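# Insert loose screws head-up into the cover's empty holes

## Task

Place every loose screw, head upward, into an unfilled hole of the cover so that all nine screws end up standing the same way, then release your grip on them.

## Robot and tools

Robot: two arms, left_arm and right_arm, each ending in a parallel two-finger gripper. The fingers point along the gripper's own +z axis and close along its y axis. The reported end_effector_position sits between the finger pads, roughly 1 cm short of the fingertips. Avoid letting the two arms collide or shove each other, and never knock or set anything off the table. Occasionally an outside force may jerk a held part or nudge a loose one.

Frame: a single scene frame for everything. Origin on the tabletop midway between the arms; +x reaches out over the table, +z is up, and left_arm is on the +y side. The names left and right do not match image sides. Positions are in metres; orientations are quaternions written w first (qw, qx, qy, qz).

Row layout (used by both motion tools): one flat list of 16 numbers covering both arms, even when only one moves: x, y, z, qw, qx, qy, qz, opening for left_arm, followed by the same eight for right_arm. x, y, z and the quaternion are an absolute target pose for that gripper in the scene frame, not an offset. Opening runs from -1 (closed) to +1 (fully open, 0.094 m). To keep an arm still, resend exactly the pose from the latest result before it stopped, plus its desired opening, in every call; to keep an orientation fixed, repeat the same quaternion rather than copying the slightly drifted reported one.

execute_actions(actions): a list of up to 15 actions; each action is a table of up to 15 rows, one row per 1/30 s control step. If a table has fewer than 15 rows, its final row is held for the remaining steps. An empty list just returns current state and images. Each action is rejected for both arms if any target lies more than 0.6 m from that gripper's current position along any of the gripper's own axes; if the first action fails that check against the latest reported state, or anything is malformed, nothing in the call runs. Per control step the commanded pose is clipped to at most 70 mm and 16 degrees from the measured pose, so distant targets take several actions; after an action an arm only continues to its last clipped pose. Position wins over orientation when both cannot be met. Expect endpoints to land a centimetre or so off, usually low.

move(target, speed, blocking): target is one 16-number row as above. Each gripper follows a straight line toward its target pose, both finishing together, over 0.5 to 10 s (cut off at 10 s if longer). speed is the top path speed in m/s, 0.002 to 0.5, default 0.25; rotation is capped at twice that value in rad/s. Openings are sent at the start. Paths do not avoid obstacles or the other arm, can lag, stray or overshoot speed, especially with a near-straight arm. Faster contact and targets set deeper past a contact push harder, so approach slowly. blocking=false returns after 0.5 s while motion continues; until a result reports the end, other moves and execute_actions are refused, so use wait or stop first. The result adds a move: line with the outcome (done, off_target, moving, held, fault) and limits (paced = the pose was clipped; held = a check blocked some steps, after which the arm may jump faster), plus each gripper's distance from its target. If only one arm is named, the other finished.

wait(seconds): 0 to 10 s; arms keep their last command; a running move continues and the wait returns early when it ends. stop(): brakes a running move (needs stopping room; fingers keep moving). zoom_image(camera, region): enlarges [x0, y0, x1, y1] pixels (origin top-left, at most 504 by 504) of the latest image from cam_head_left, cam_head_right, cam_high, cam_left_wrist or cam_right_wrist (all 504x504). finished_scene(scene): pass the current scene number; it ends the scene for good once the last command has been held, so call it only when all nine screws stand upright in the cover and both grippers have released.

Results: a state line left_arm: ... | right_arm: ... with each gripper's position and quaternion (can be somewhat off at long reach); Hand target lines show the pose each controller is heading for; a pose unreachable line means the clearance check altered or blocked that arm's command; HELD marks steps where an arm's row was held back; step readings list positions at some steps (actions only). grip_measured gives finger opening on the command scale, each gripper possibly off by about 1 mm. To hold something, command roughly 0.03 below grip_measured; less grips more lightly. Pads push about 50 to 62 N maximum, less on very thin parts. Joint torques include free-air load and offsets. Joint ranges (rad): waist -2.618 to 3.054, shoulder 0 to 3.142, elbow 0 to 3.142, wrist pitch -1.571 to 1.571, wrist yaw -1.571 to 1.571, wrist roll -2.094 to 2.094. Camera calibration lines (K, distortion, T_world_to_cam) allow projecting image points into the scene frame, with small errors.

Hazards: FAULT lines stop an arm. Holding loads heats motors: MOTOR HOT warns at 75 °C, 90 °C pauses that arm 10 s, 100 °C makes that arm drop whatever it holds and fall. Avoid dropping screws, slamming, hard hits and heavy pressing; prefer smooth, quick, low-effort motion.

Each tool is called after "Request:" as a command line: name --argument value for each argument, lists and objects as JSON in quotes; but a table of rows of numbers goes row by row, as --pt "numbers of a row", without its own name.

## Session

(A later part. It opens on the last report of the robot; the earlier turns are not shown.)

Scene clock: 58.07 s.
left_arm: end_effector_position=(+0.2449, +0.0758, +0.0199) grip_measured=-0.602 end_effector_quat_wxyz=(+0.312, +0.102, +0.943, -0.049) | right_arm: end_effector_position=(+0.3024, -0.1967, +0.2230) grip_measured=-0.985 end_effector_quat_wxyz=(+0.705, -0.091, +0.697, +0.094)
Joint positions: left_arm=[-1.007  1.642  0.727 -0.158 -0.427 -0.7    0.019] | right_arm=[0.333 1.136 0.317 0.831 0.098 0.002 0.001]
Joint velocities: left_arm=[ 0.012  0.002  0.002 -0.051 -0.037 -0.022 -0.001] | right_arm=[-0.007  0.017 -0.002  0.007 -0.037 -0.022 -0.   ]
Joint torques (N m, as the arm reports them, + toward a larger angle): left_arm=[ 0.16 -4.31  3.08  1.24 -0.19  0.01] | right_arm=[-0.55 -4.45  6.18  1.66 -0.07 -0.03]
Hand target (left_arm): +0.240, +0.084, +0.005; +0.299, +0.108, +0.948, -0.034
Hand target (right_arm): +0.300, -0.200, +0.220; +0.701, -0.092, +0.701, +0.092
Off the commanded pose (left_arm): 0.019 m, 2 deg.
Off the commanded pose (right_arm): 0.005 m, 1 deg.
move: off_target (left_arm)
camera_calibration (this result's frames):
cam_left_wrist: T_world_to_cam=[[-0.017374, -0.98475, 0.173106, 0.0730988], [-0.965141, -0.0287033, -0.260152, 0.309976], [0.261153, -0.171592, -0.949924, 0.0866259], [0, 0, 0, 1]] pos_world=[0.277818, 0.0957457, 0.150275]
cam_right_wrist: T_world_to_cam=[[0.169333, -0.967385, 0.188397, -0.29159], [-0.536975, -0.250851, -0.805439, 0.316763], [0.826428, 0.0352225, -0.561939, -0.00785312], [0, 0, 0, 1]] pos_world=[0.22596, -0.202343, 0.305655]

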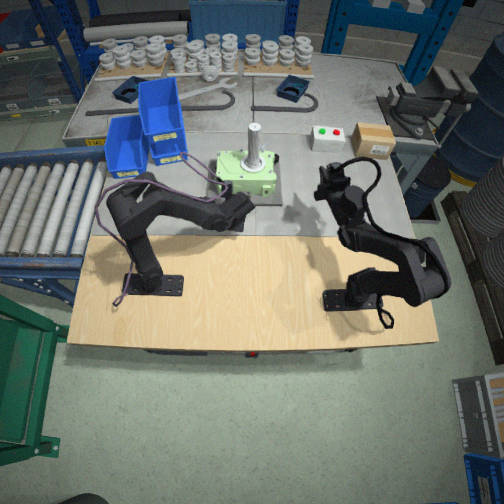

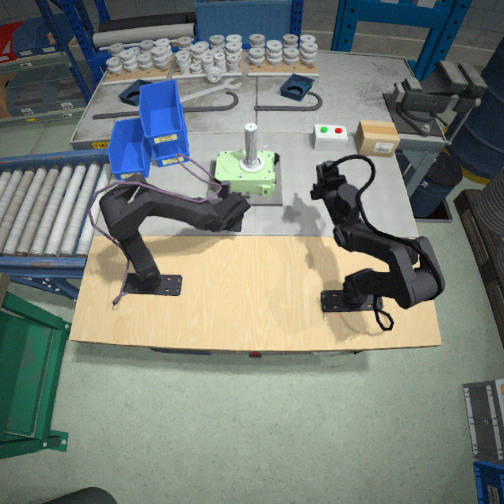

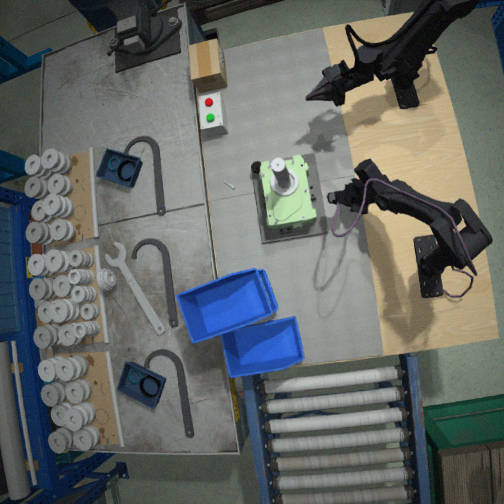

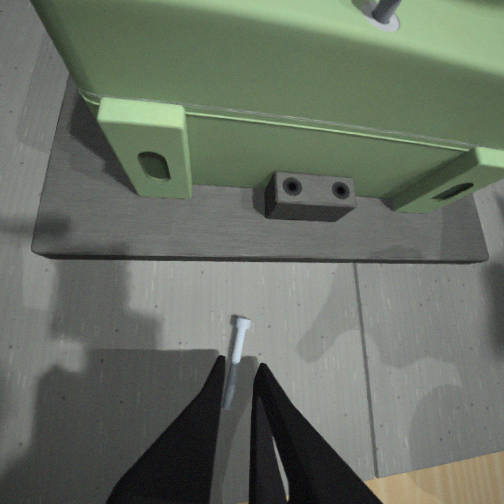

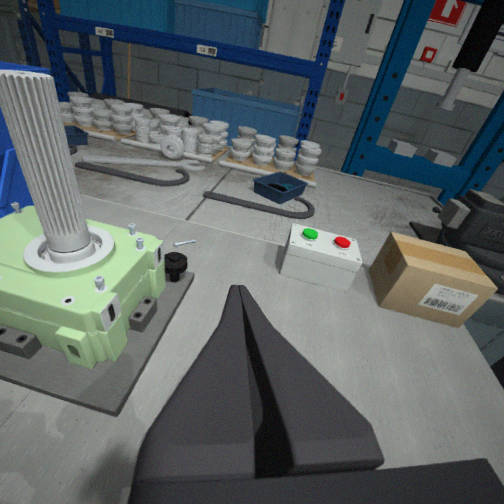

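Request:
execute_actions --actions '[[[0.244,0.077,0.014,0.299,0.108,0.948,-0.034,-1,0.30,-0.2,0.22,0.701,-0.092,0.701,0.092,-1]],[[0.244,0.077,0.014,0.299,0.108,0.948,-0.034,-1,0.30,-0.2,0.22,0.701,-0.092,0.701,0.092,-1]]]'

Request:
move --target '[0.215,0.1,0.03,0.299,0.108,0.948,-0.034,-1,0.30,-0.2,0.22,0.701,-0.092,0.701,0.092,-1]' --speed 0.06

Request:
move --target '[0.2,0.105,0.016,0.299,0.108,0.948,-0.034,-1,0.30,-0.2,0.22,0.701,-0.092,0.701,0.092,-1]' --speed 0.04

Request:
execute_actions --actions '[[[0.2,0.105,0.016,0.299,0.108,0.948,-0.034,-0.6,0.30,-0.2,0.22,0.701,-0.092,0.701,0.092,-1]],[[0.2,0.105,0.016,0.299,0.108,0.948,-0.034,-0.6,0.30,-0.2,0.22,0.701,-0.092,0.701,0.092,-1]]]'

Request:
move --target '[0.218,0.103,0.04,0,0.113,0.994,0,-0.6,0.30,-0.2,0.22,0.701,-0.092,0.701,0.092,-1]' --speed 0.1

Scene clock: 59.23 s.
left_arm: end_effector_position=(+0.2455, +0.0766, +0.0197) grip_measured=-0.952 end_effector_quat_wxyz=(+0.314, +0.101, +0.943, -0.047) | right_arm: end_effector_position=(+0.3024, -0.1967, +0.2230) grip_measured=-0.985 end_effector_quat_wxyz=(+0.705, -0.091, +0.697, +0.094)
Joint positions: left_arm=[-1.007  1.644  0.727 -0.158 -0.432 -0.7    0.002] | right_arm=[0.333 1.136 0.317 0.831 0.098 0.002 0.001]
Joint velocities: left_arm=[-0.012  0.012  0.017 -0.022  0.022  0.081 -0.   ] | right_arm=[-0.002 -0.017  0.007  0.007  0.007 -0.037 -0.   ]
Joint torques (N m, as the arm reports them, + toward a larger angle): left_arm=[ 0.13 -4.27  6.79  0.78 -0.14  0.01] | right_arm=[-0.56 -4.45  6.18  1.66 -0.06 -0.04]
Hand target (left_arm): +0.244, +0.077, +0.014; +0.299, +0.108, +0.947, -0.035
Hand target (right_arm): +0.300, -0.200, +0.220; +0.701, -0.092, +0.701, +0.092
Off the commanded pose (left_arm): 0.006 m, 2 deg.
Off the commanded pose (right_arm): 0.005 m, 1 deg.
Step readings (end_effector_position; steps 1 to 15: 1st action; 16 to 30: 2nd action):
0: left_arm (+0.2452, +0.0755, +0.0200) | right_arm (+0.3024, -0.1967, +0.2230)
1: left_arm (+0.2452, +0.0758, +0.0199) | right_arm (+0.3024, -0.1967, +0.2230)
2: left_arm (+0.2454, +0.0765, +0.0197) | right_arm (+0.3024, -0.1967, +0.2230)
4: left_arm (+0.2455, +0.0766, +0.0197) | right_arm (+0.3024, -0.1967, +0.2230)
8: left_arm (+0.2455, +0.0766, +0.0197) | right_arm (+0.3024, -0.1967, +0.2230)
15: left_arm (+0.2455, +0.0766, +0.0197) | right_arm (+0.3024, -0.1967, +0.2230)
16: left_arm (+0.2455, +0.0766, +0.0197) | right_arm (+0.3024, -0.1967, +0.2230)
17: left_arm (+0.2455, +0.0766, +0.0197) | right_arm (+0.3024, -0.1967, +0.2230)
19: left_arm (+0.2455, +0.0766, +0.0197) | right_arm (+0.3024, -0.1967, +0.2230)
23: left_arm (+0.2455, +0.0766, +0.0197) | right_arm (+0.3024, -0.1967, +0.2230)
30: end_effector_position above
camera_calibration (this result's frames):
cam_left_wrist: T_world_to_cam=[[-0.0154182, -0.985432, 0.169368, 0.073509], [-0.964223, -0.0301794, -0.263369, 0.310453], [0.264644, -0.167369, -0.949711, 0.0852791], [0, 0, 0, 1]] pos_world=[0.277911, 0.0960805, 0.150304]
cam_right_wrist: T_world_to_cam=[[0.169333, -0.967385, 0.188397, -0.29159], [-0.536975, -0.250851, -0.805439, 0.316763], [0.826428, 0.0352225, -0.561939, -0.00785312], [0, 0, 0, 1]] pos_world=[0.22596, -0.202343, 0.305655]

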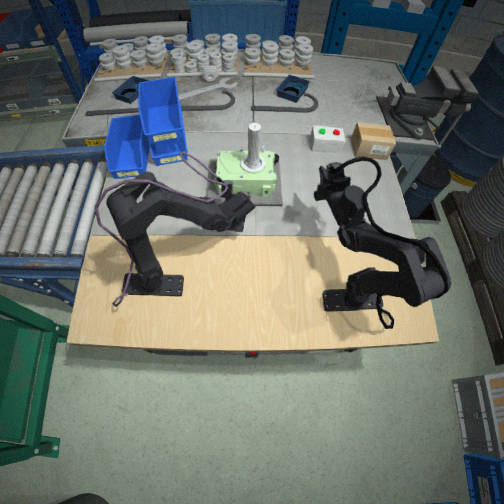

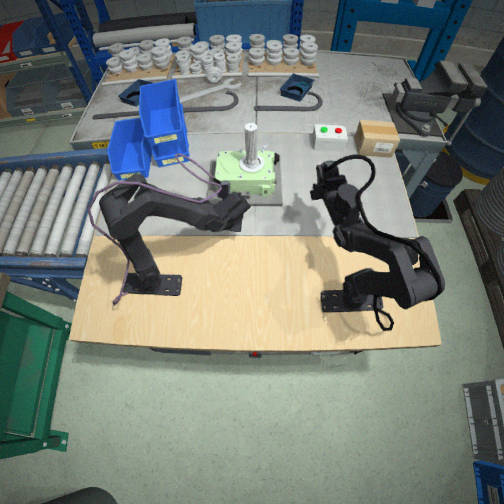

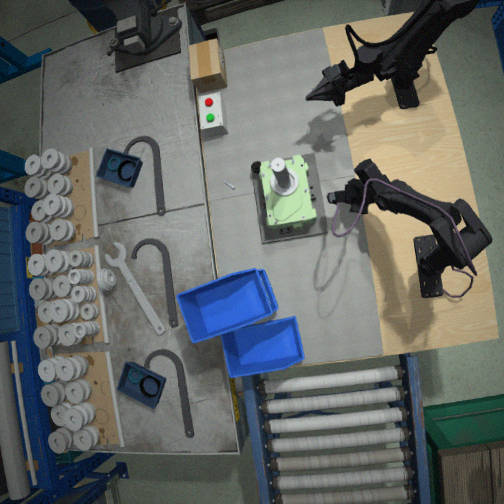

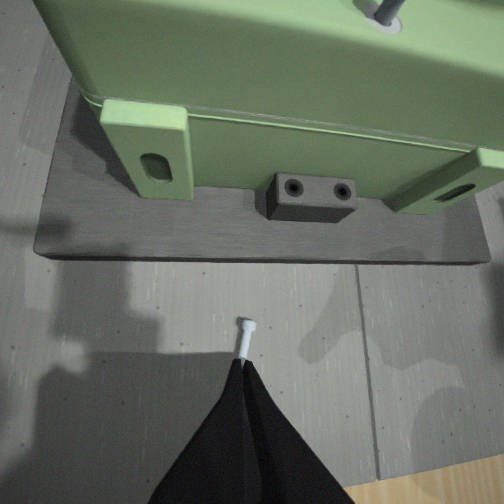

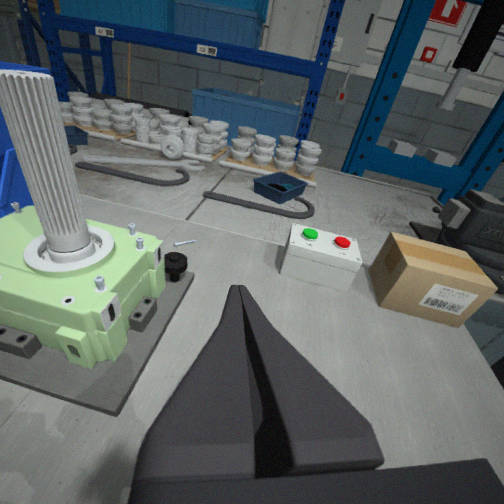

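Scene clock: 60.37 s.
left_arm: end_effector_position=(+0.2203, +0.0944, +0.0290) grip_measured=-0.952 end_effector_quat_wxyz=(+0.298, +0.108, +0.948, -0.040) | right_arm: end_effector_position=(+0.3024, -0.1967, +0.2229) grip_measured=-0.985 end_effector_quat_wxyz=(+0.705, -0.091, +0.697, +0.094)
Joint positions: left_arm=[-1.046  1.526  0.678 -0.276 -0.432 -0.738  0.002] | right_arm=[0.333 1.136 0.317 0.83  0.098 0.002 0.001]
Joint velocities: left_arm=[ 0.022 -0.007  0.017 -0.022  0.037  0.066  0.   ] | right_arm=[-0.012 -0.017 -0.002  0.007 -0.037 -0.007 -0.   ]
Joint torques (N m, as the arm reports them, + toward a larger angle): left_arm=[-1.03 -6.97  3.8   0.92 -0.41 -0.1 ] | right_arm=[-0.55 -4.44  6.16  1.67 -0.07 -0.04]
Hand target (left_arm): +0.215, +0.100, +0.029; +0.299, +0.108, +0.948, -0.034
Hand target (right_arm): +0.300, -0.200, +0.220; +0.701, -0.092, +0.701, +0.092
Off the commanded pose (left_arm): 0.008 m, 1 deg.
Off the commanded pose (right_arm): 0.005 m, 1 deg.
move: done
camera_calibration (this result's frames):
cam_left_wrist: T_world_to_cam=[[-0.0190442, -0.988695, 0.148728, 0.0907937], [-0.971868, -0.0166212, -0.234937, 0.288753], [0.234753, -0.149018, -0.960565, 0.108838], [0, 0, 0, 1]] pos_world=[0.256809, 0.110786, 0.158881]
cam_right_wrist: T_world_to_cam=[[0.1694, -0.967359, 0.188467, -0.291603], [-0.537263, -0.25096, -0.805213, 0.316703], [0.826228, 0.0351467, -0.562239, -0.0077945], [0, 0, 0, 1]] pos_world=[0.22599, -0.202332, 0.305588]

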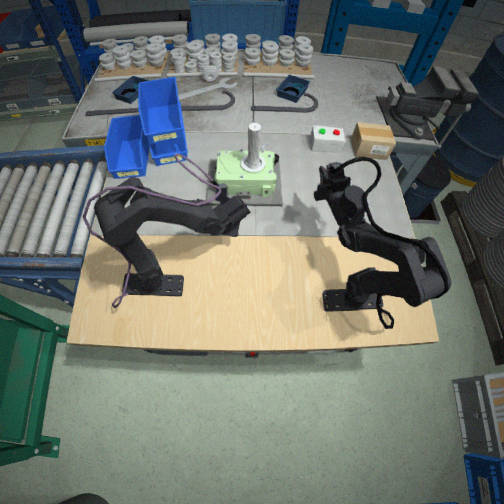

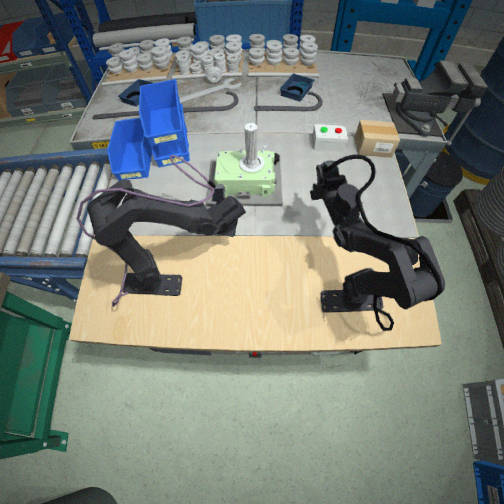

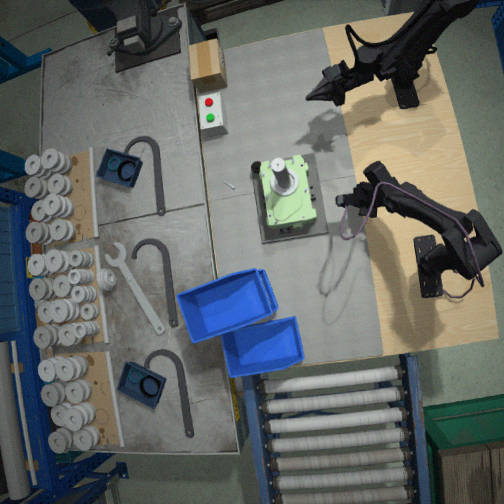

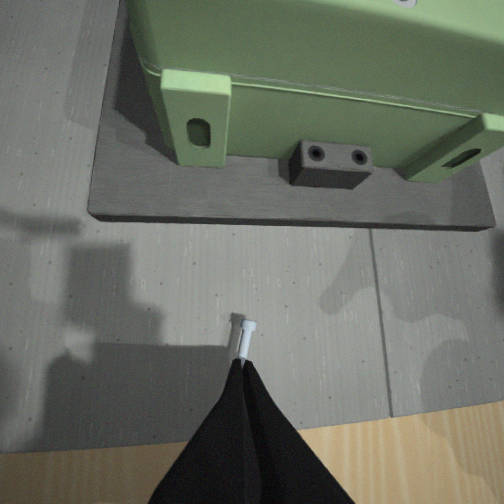

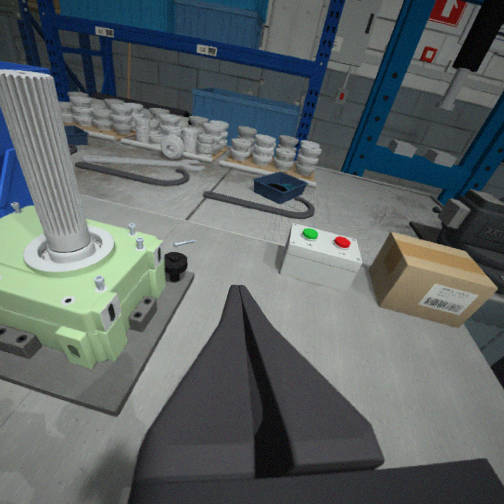

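Scene clock: 61.27 s.
left_arm: end_effector_position=(+0.2072, +0.0987, +0.0191) grip_measured=-0.952 end_effector_quat_wxyz=(+0.303, +0.107, +0.946, -0.039) | right_arm: end_effector_position=(+0.3024, -0.1967, +0.2230) grip_measured=-0.985 end_effector_quat_wxyz=(+0.705, -0.091, +0.697, +0.094)
Joint positions: left_arm=[-1.092  1.518  0.62  -0.241 -0.461 -0.783  0.002] | right_arm=[0.333 1.136 0.317 0.831 0.098 0.002 0.001]
Joint velocities: left_arm=[-0.012  0.002  0.002 -0.007  0.051 -0.051  0.   ] | right_arm=[-0.002 -0.007  0.007 -0.051 -0.066 -0.037 -0.001]
Joint torques (N m, as the arm reports them, + toward a larger angle): left_arm=[-1.09 -6.28  3.07  0.96 -0.31 -0.12] | right_arm=[-0.53 -4.46  6.2   1.67 -0.07 -0.02]
Hand target (left_arm): +0.200, +0.105, +0.016; +0.299, +0.108, +0.948, -0.034
Hand target (right_arm): +0.300, -0.200, +0.220; +0.701, -0.092, +0.701, +0.092
Off the commanded pose (left_arm): 0.010 m, 1 deg.
Off the commanded pose (right_arm): 0.005 m, 1 deg.
move: done
camera_calibration (this result's frames):
cam_left_wrist: T_world_to_cam=[[-0.0174853, -0.988771, 0.148412, 0.0960168], [-0.969593, -0.0194696, -0.243947, 0.273737], [0.244097, -0.148165, -0.958365, 0.101033], [0, 0, 0, 1]] pos_world=[0.24243, 0.115238, 0.149353]
cam_right_wrist: T_world_to_cam=[[0.169333, -0.967385, 0.188397, -0.29159], [-0.536975, -0.250851, -0.805439, 0.316763], [0.826428, 0.0352225, -0.561939, -0.00785312], [0, 0, 0, 1]] pos_world=[0.22596, -0.202343, 0.305655]

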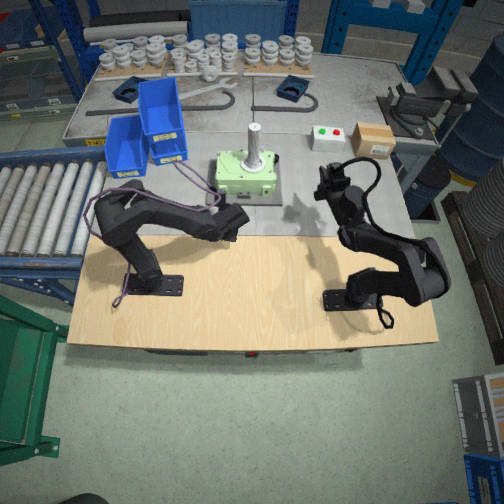

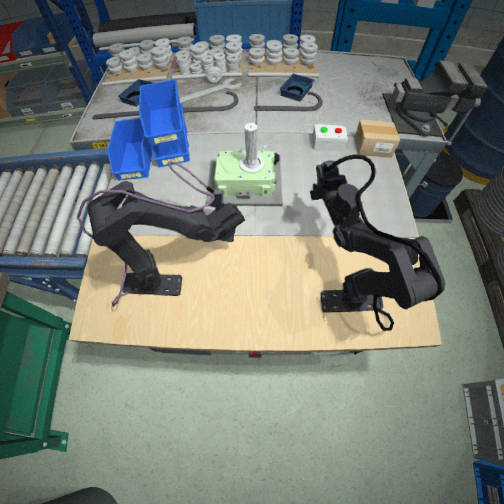

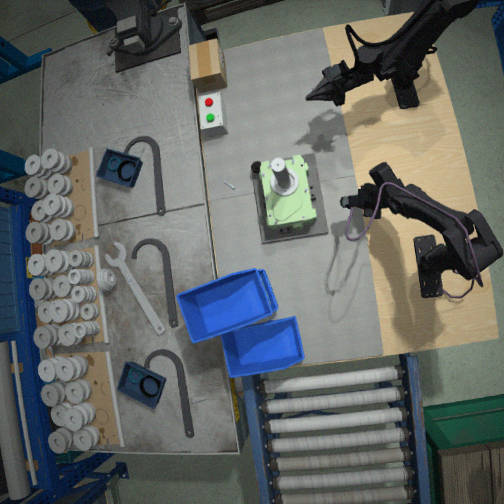

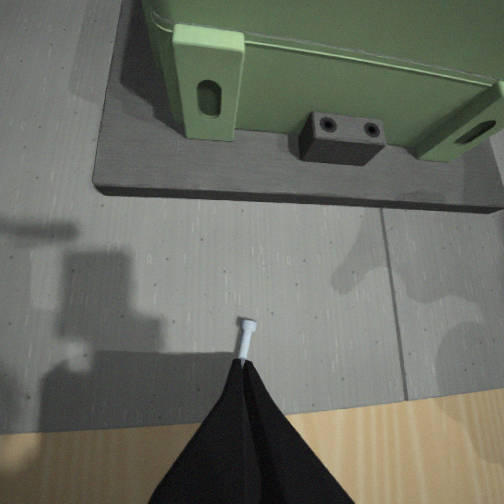

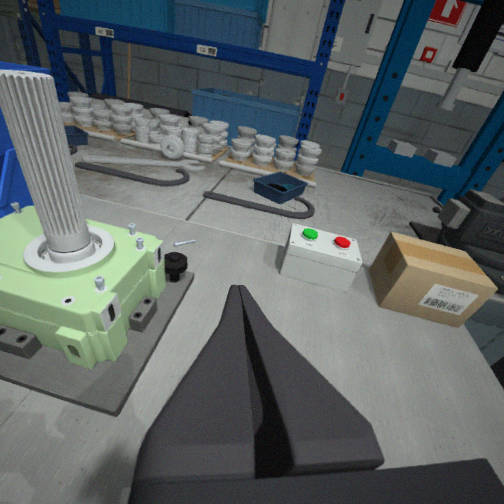

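Scene clock: 62.27 s.
left_arm: end_effector_position=(+0.2066, +0.0980, +0.0192) grip_measured=-0.602 end_effector_quat_wxyz=(+0.303, +0.106, +0.946, -0.040) | right_arm: end_effector_position=(+0.3024, -0.1967, +0.2230) grip_measured=-0.985 end_effector_quat_wxyz=(+0.705, -0.091, +0.697, +0.094)
Joint positions: left_arm=[-1.095  1.518  0.62  -0.239 -0.461 -0.786  0.019] | right_arm=[0.333 1.136 0.317 0.831 0.098 0.002 0.001]
Joint velocities: left_arm=[ 0.012 -0.017  0.007  0.022  0.007 -0.066 -0.   ] | right_arm=[ 0.012 -0.012 -0.022  0.022 -0.037 -0.051 -0.001]
Joint torques (N m, as the arm reports them, + toward a larger angle): left_arm=[-0.96 -6.28  3.14  0.93 -0.32 -0.11] | right_arm=[-0.55 -4.46  6.2   1.67 -0.06 -0.03]
Hand target (left_arm): +0.200, +0.105, +0.016; +0.299, +0.108, +0.948, -0.034
Hand target (right_arm): +0.300, -0.200, +0.220; +0.701, -0.092, +0.701, +0.092
Off the commanded pose (left_arm): 0.010 m, 1 deg.
Off the commanded pose (right_arm): 0.005 m, 1 deg.
Step readings (end_effector_position; steps 1 to 15: 1st action; 16 to 30: 2nd action):
0: left_arm (+0.2072, +0.0987, +0.0191) | right_arm (+0.3024, -0.1967, +0.2230)
1: left_arm (+0.2072, +0.0988, +0.0191) | right_arm (+0.3024, -0.1967, +0.2230)
2: left_arm (+0.2069, +0.0984, +0.0191) | right_arm (+0.3024, -0.1967, +0.2230)
4: left_arm (+0.2066, +0.0980, +0.0192) | right_arm (+0.3024, -0.1967, +0.2230)
8: left_arm (+0.2066, +0.0980, +0.0192) | right_arm (+0.3024, -0.1967, +0.2230)
15: left_arm (+0.2066, +0.0980, +0.0192) | right_arm (+0.3024, -0.1967, +0.2230)
16: left_arm (+0.2066, +0.0980, +0.0192) | right_arm (+0.3024, -0.1967, +0.2230)
17: left_arm (+0.2066, +0.0980, +0.0192) | right_arm (+0.3024, -0.1967, +0.2230)
19: left_arm (+0.2066, +0.0980, +0.0192) | right_arm (+0.3024, -0.1967, +0.2230)
23: left_arm (+0.2066, +0.0980, +0.0192) | right_arm (+0.3024, -0.1967, +0.2230)
30: end_effector_position above
camera_calibration (this result's frames):
cam_left_wrist: T_world_to_cam=[[-0.0173203, -0.988321, 0.151399, 0.0951191], [-0.969519, -0.0204126, -0.244166, 0.273248], [0.244405, -0.151014, -0.957842, 0.101329], [0, 0, 0, 1]] pos_world=[0.241801, 0.114888, 0.149374]
cam_right_wrist: T_world_to_cam=[[0.169333, -0.967385, 0.188397, -0.29159], [-0.536975, -0.250851, -0.805439, 0.316763], [0.826428, 0.0352225, -0.561939, -0.00785312], [0, 0, 0, 1]] pos_world=[0.22596, -0.202343, 0.305655]

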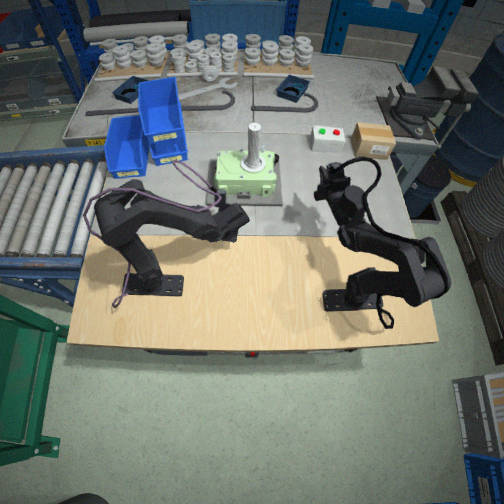

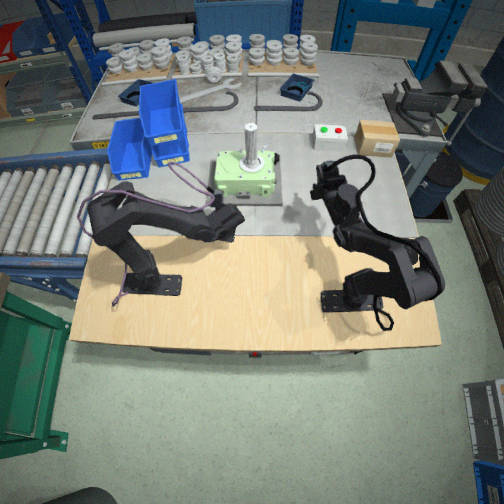

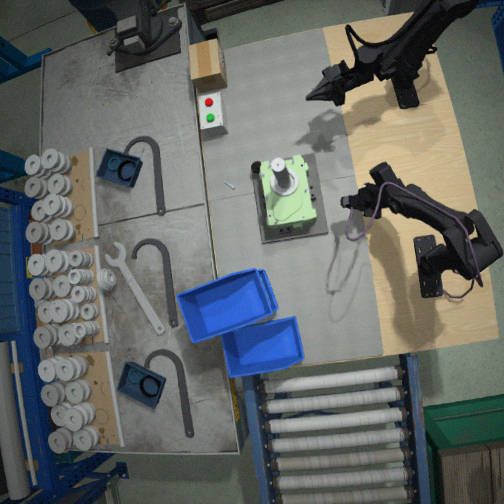

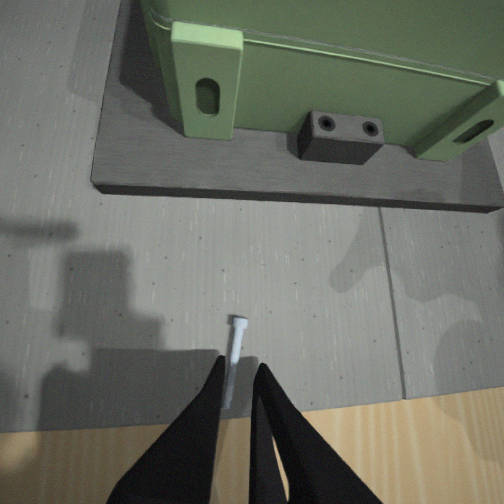

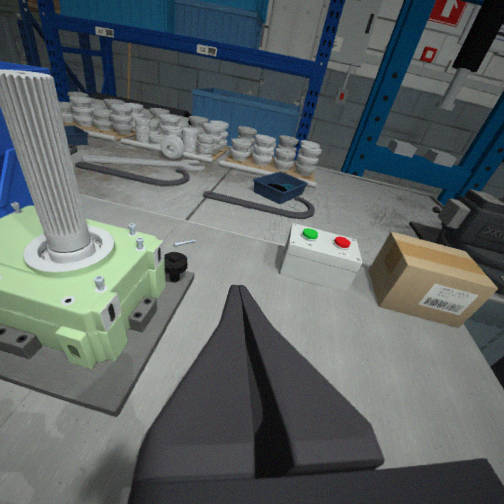

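Scene clock: 65.90 s.
left_arm: end_effector_position=(+0.2132, +0.1047, +0.0371) grip_measured=-0.602 end_effector_quat_wxyz=(+0.002, +0.114, +0.994, +0.003) | right_arm: end_effector_position=(+0.3024, -0.1967, +0.2229) grip_measured=-0.985 end_effector_quat_wxyz=(+0.705, -0.091, +0.697, +0.094)
Joint positions: left_arm=[-0.812  1.788  1.179 -0.962 -0.008 -0.602  0.019] | right_arm=[0.333 1.136 0.317 0.83  0.098 0.002 0.001]
Joint velocities: left_arm=[ 0.017 -0.017 -0.007  0.022 -0.022  0.007 -0.   ] | right_arm=[-0.007  0.012  0.002  0.022 -0.037  0.095 -0.   ]
Joint torques (N m, as the arm reports them, + toward a larger angle): left_arm=[ 0.96 -6.51  7.02  0.09  0.06  0.06] | right_arm=[-0.53 -4.47  6.16  1.67 -0.06 -0.03]
Hand target (left_arm): +0.218, +0.103, +0.040; +0.000, +0.114, +0.993, +0.000
Hand target (right_arm): +0.300, -0.200, +0.220; +0.701, -0.092, +0.701, +0.092
Off the commanded pose (left_arm): 0.006 m, 0 deg.
Off the commanded pose (right_arm): 0.005 m, 1 deg.
move: done
camera_calibration (this result's frames):
cam_left_wrist: T_world_to_cam=[[0.0235241, -0.999663, -0.0109721, 0.0976388], [-0.939677, -0.0258562, 0.341085, 0.256652], [-0.341254, 0.00228648, -0.939968, 0.226058], [0, 0, 0, 1]] pos_world=[0.316017, 0.103725, 0.126019]
cam_right_wrist: T_world_to_cam=[[0.1694, -0.967359, 0.188467, -0.291603], [-0.537263, -0.25096, -0.805213, 0.316703], [0.826228, 0.0351467, -0.562239, -0.0077945], [0, 0, 0, 1]] pos_world=[0.22599, -0.202332, 0.305588]

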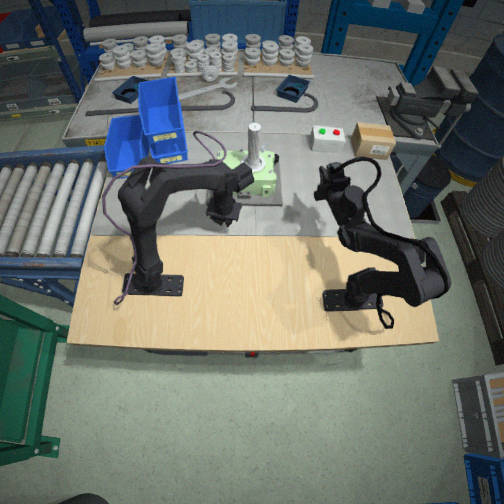

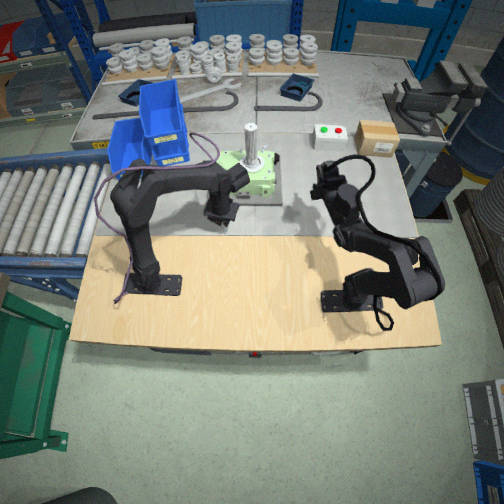

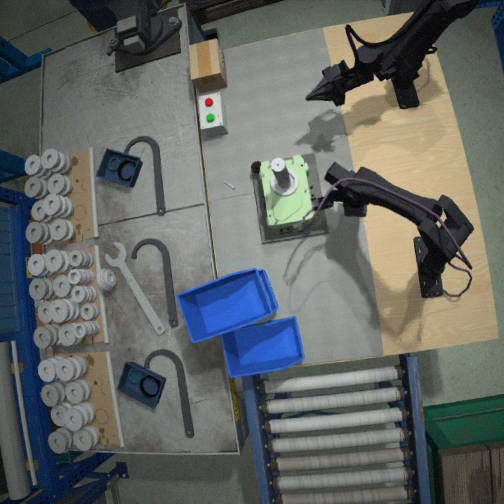

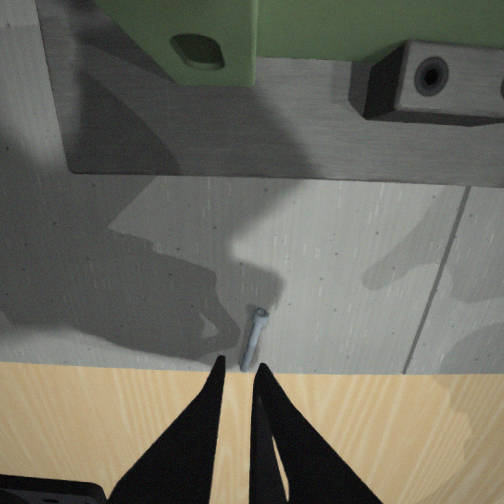

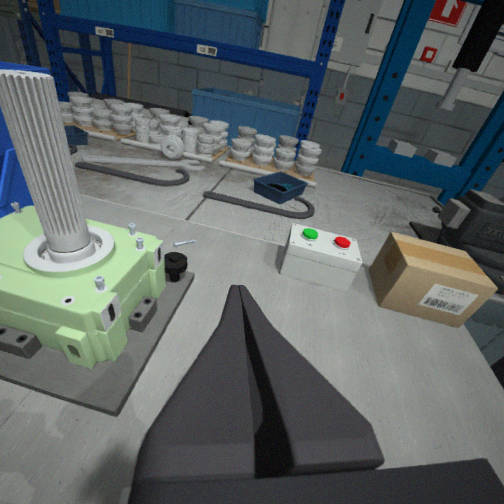

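Request:
move --target '[0.22,0.102,0.006,0,0.113,0.994,0,-0.6,0.30,-0.2,0.22,0.701,-0.092,0.701,0.092,-1]' --speed 0.05

Scene clock: 66.83 s.
left_arm: end_effector_position=(+0.2178, +0.0997, +0.0167) grip_measured=-0.602 end_effector_quat_wxyz=(+0.003, +0.113, +0.994, +0.000) | right_arm: end_effector_position=(+0.3024, -0.1967, +0.2230) grip_measured=-0.985 end_effector_quat_wxyz=(+0.705, -0.091, +0.697, +0.094)
Joint positions: left_arm=[-0.81   1.839  1.156 -0.884 -0.004 -0.601  0.019] | right_arm=[0.333 1.136 0.317 0.831 0.098 0.002 0.001]
Joint velocities: left_arm=[ 0.017 -0.002  0.002  0.066 -0.007  0.037 -0.   ] | right_arm=[-0.007 -0.007 -0.007 -0.037 -0.007 -0.037  0.001]
Joint torques (N m, as the arm reports them, + toward a larger angle): left_arm=[ 1.09 -6.26  3.37  0.62  0.04  0.07] | right_arm=[-0.55 -4.43  6.17  1.67 -0.07 -0.03]
Hand target (left_arm): +0.220, +0.102, +0.006; -0.000, +0.113, +0.994, +0.000
Hand target (right_arm): +0.300, -0.200, +0.220; +0.701, -0.092, +0.701, +0.092
Off the commanded pose (left_arm): 0.011 m, 0 deg.
Off the commanded pose (right_arm): 0.005 m, 1 deg.
move: off_target (left_arm)
camera_calibration (this result's frames):
cam_left_wrist: T_world_to_cam=[[0.0242787, -0.99969, -0.0055983, 0.0920892], [-0.939575, -0.0247309, 0.341448, 0.267675], [-0.34148, -0.00302988, -0.939884, 0.209028], [0, 0, 0, 1]] pos_world=[0.320644, 0.0993138, 0.10558]
cam_right_wrist: T_world_to_cam=[[0.169333, -0.967385, 0.188397, -0.29159], [-0.536975, -0.250851, -0.805439, 0.316763], [0.826428, 0.0352225, -0.561939, -0.00785312], [0, 0, 0, 1]] pos_world=[0.22596, -0.202343, 0.305655]

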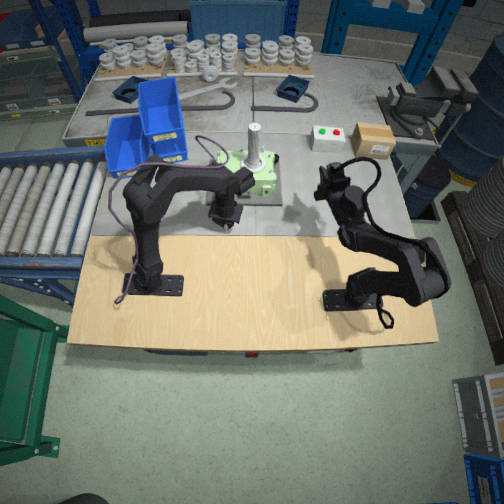

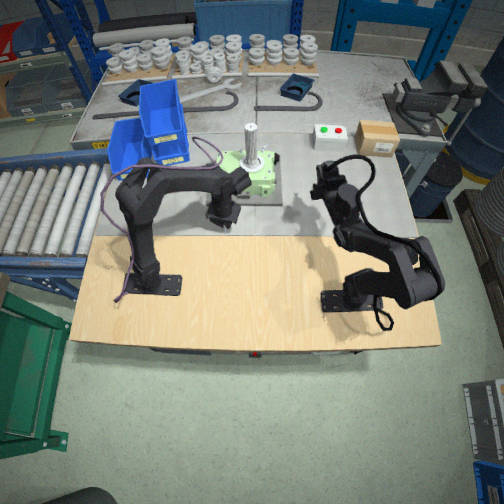

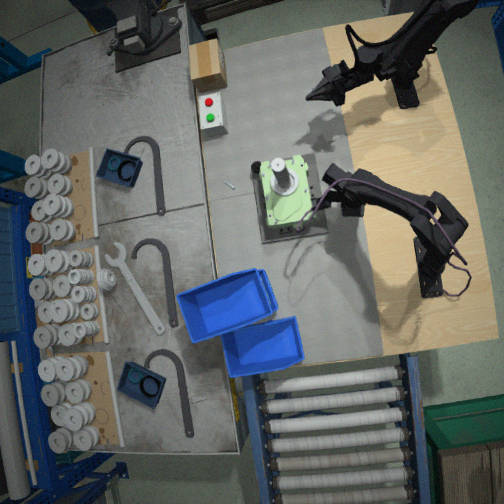

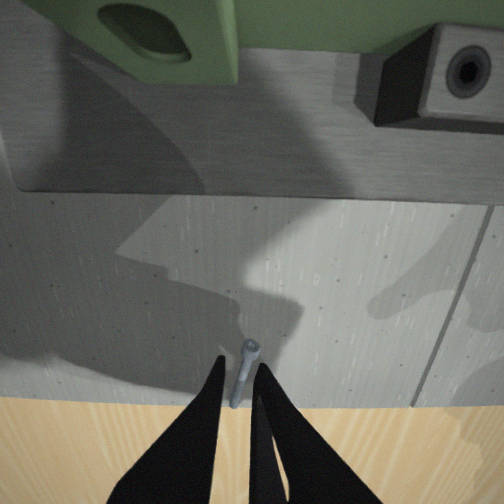

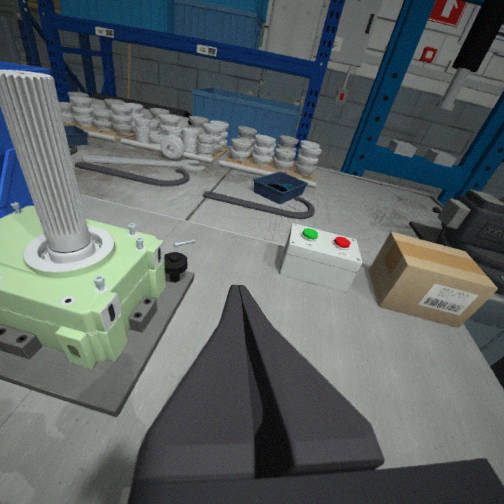

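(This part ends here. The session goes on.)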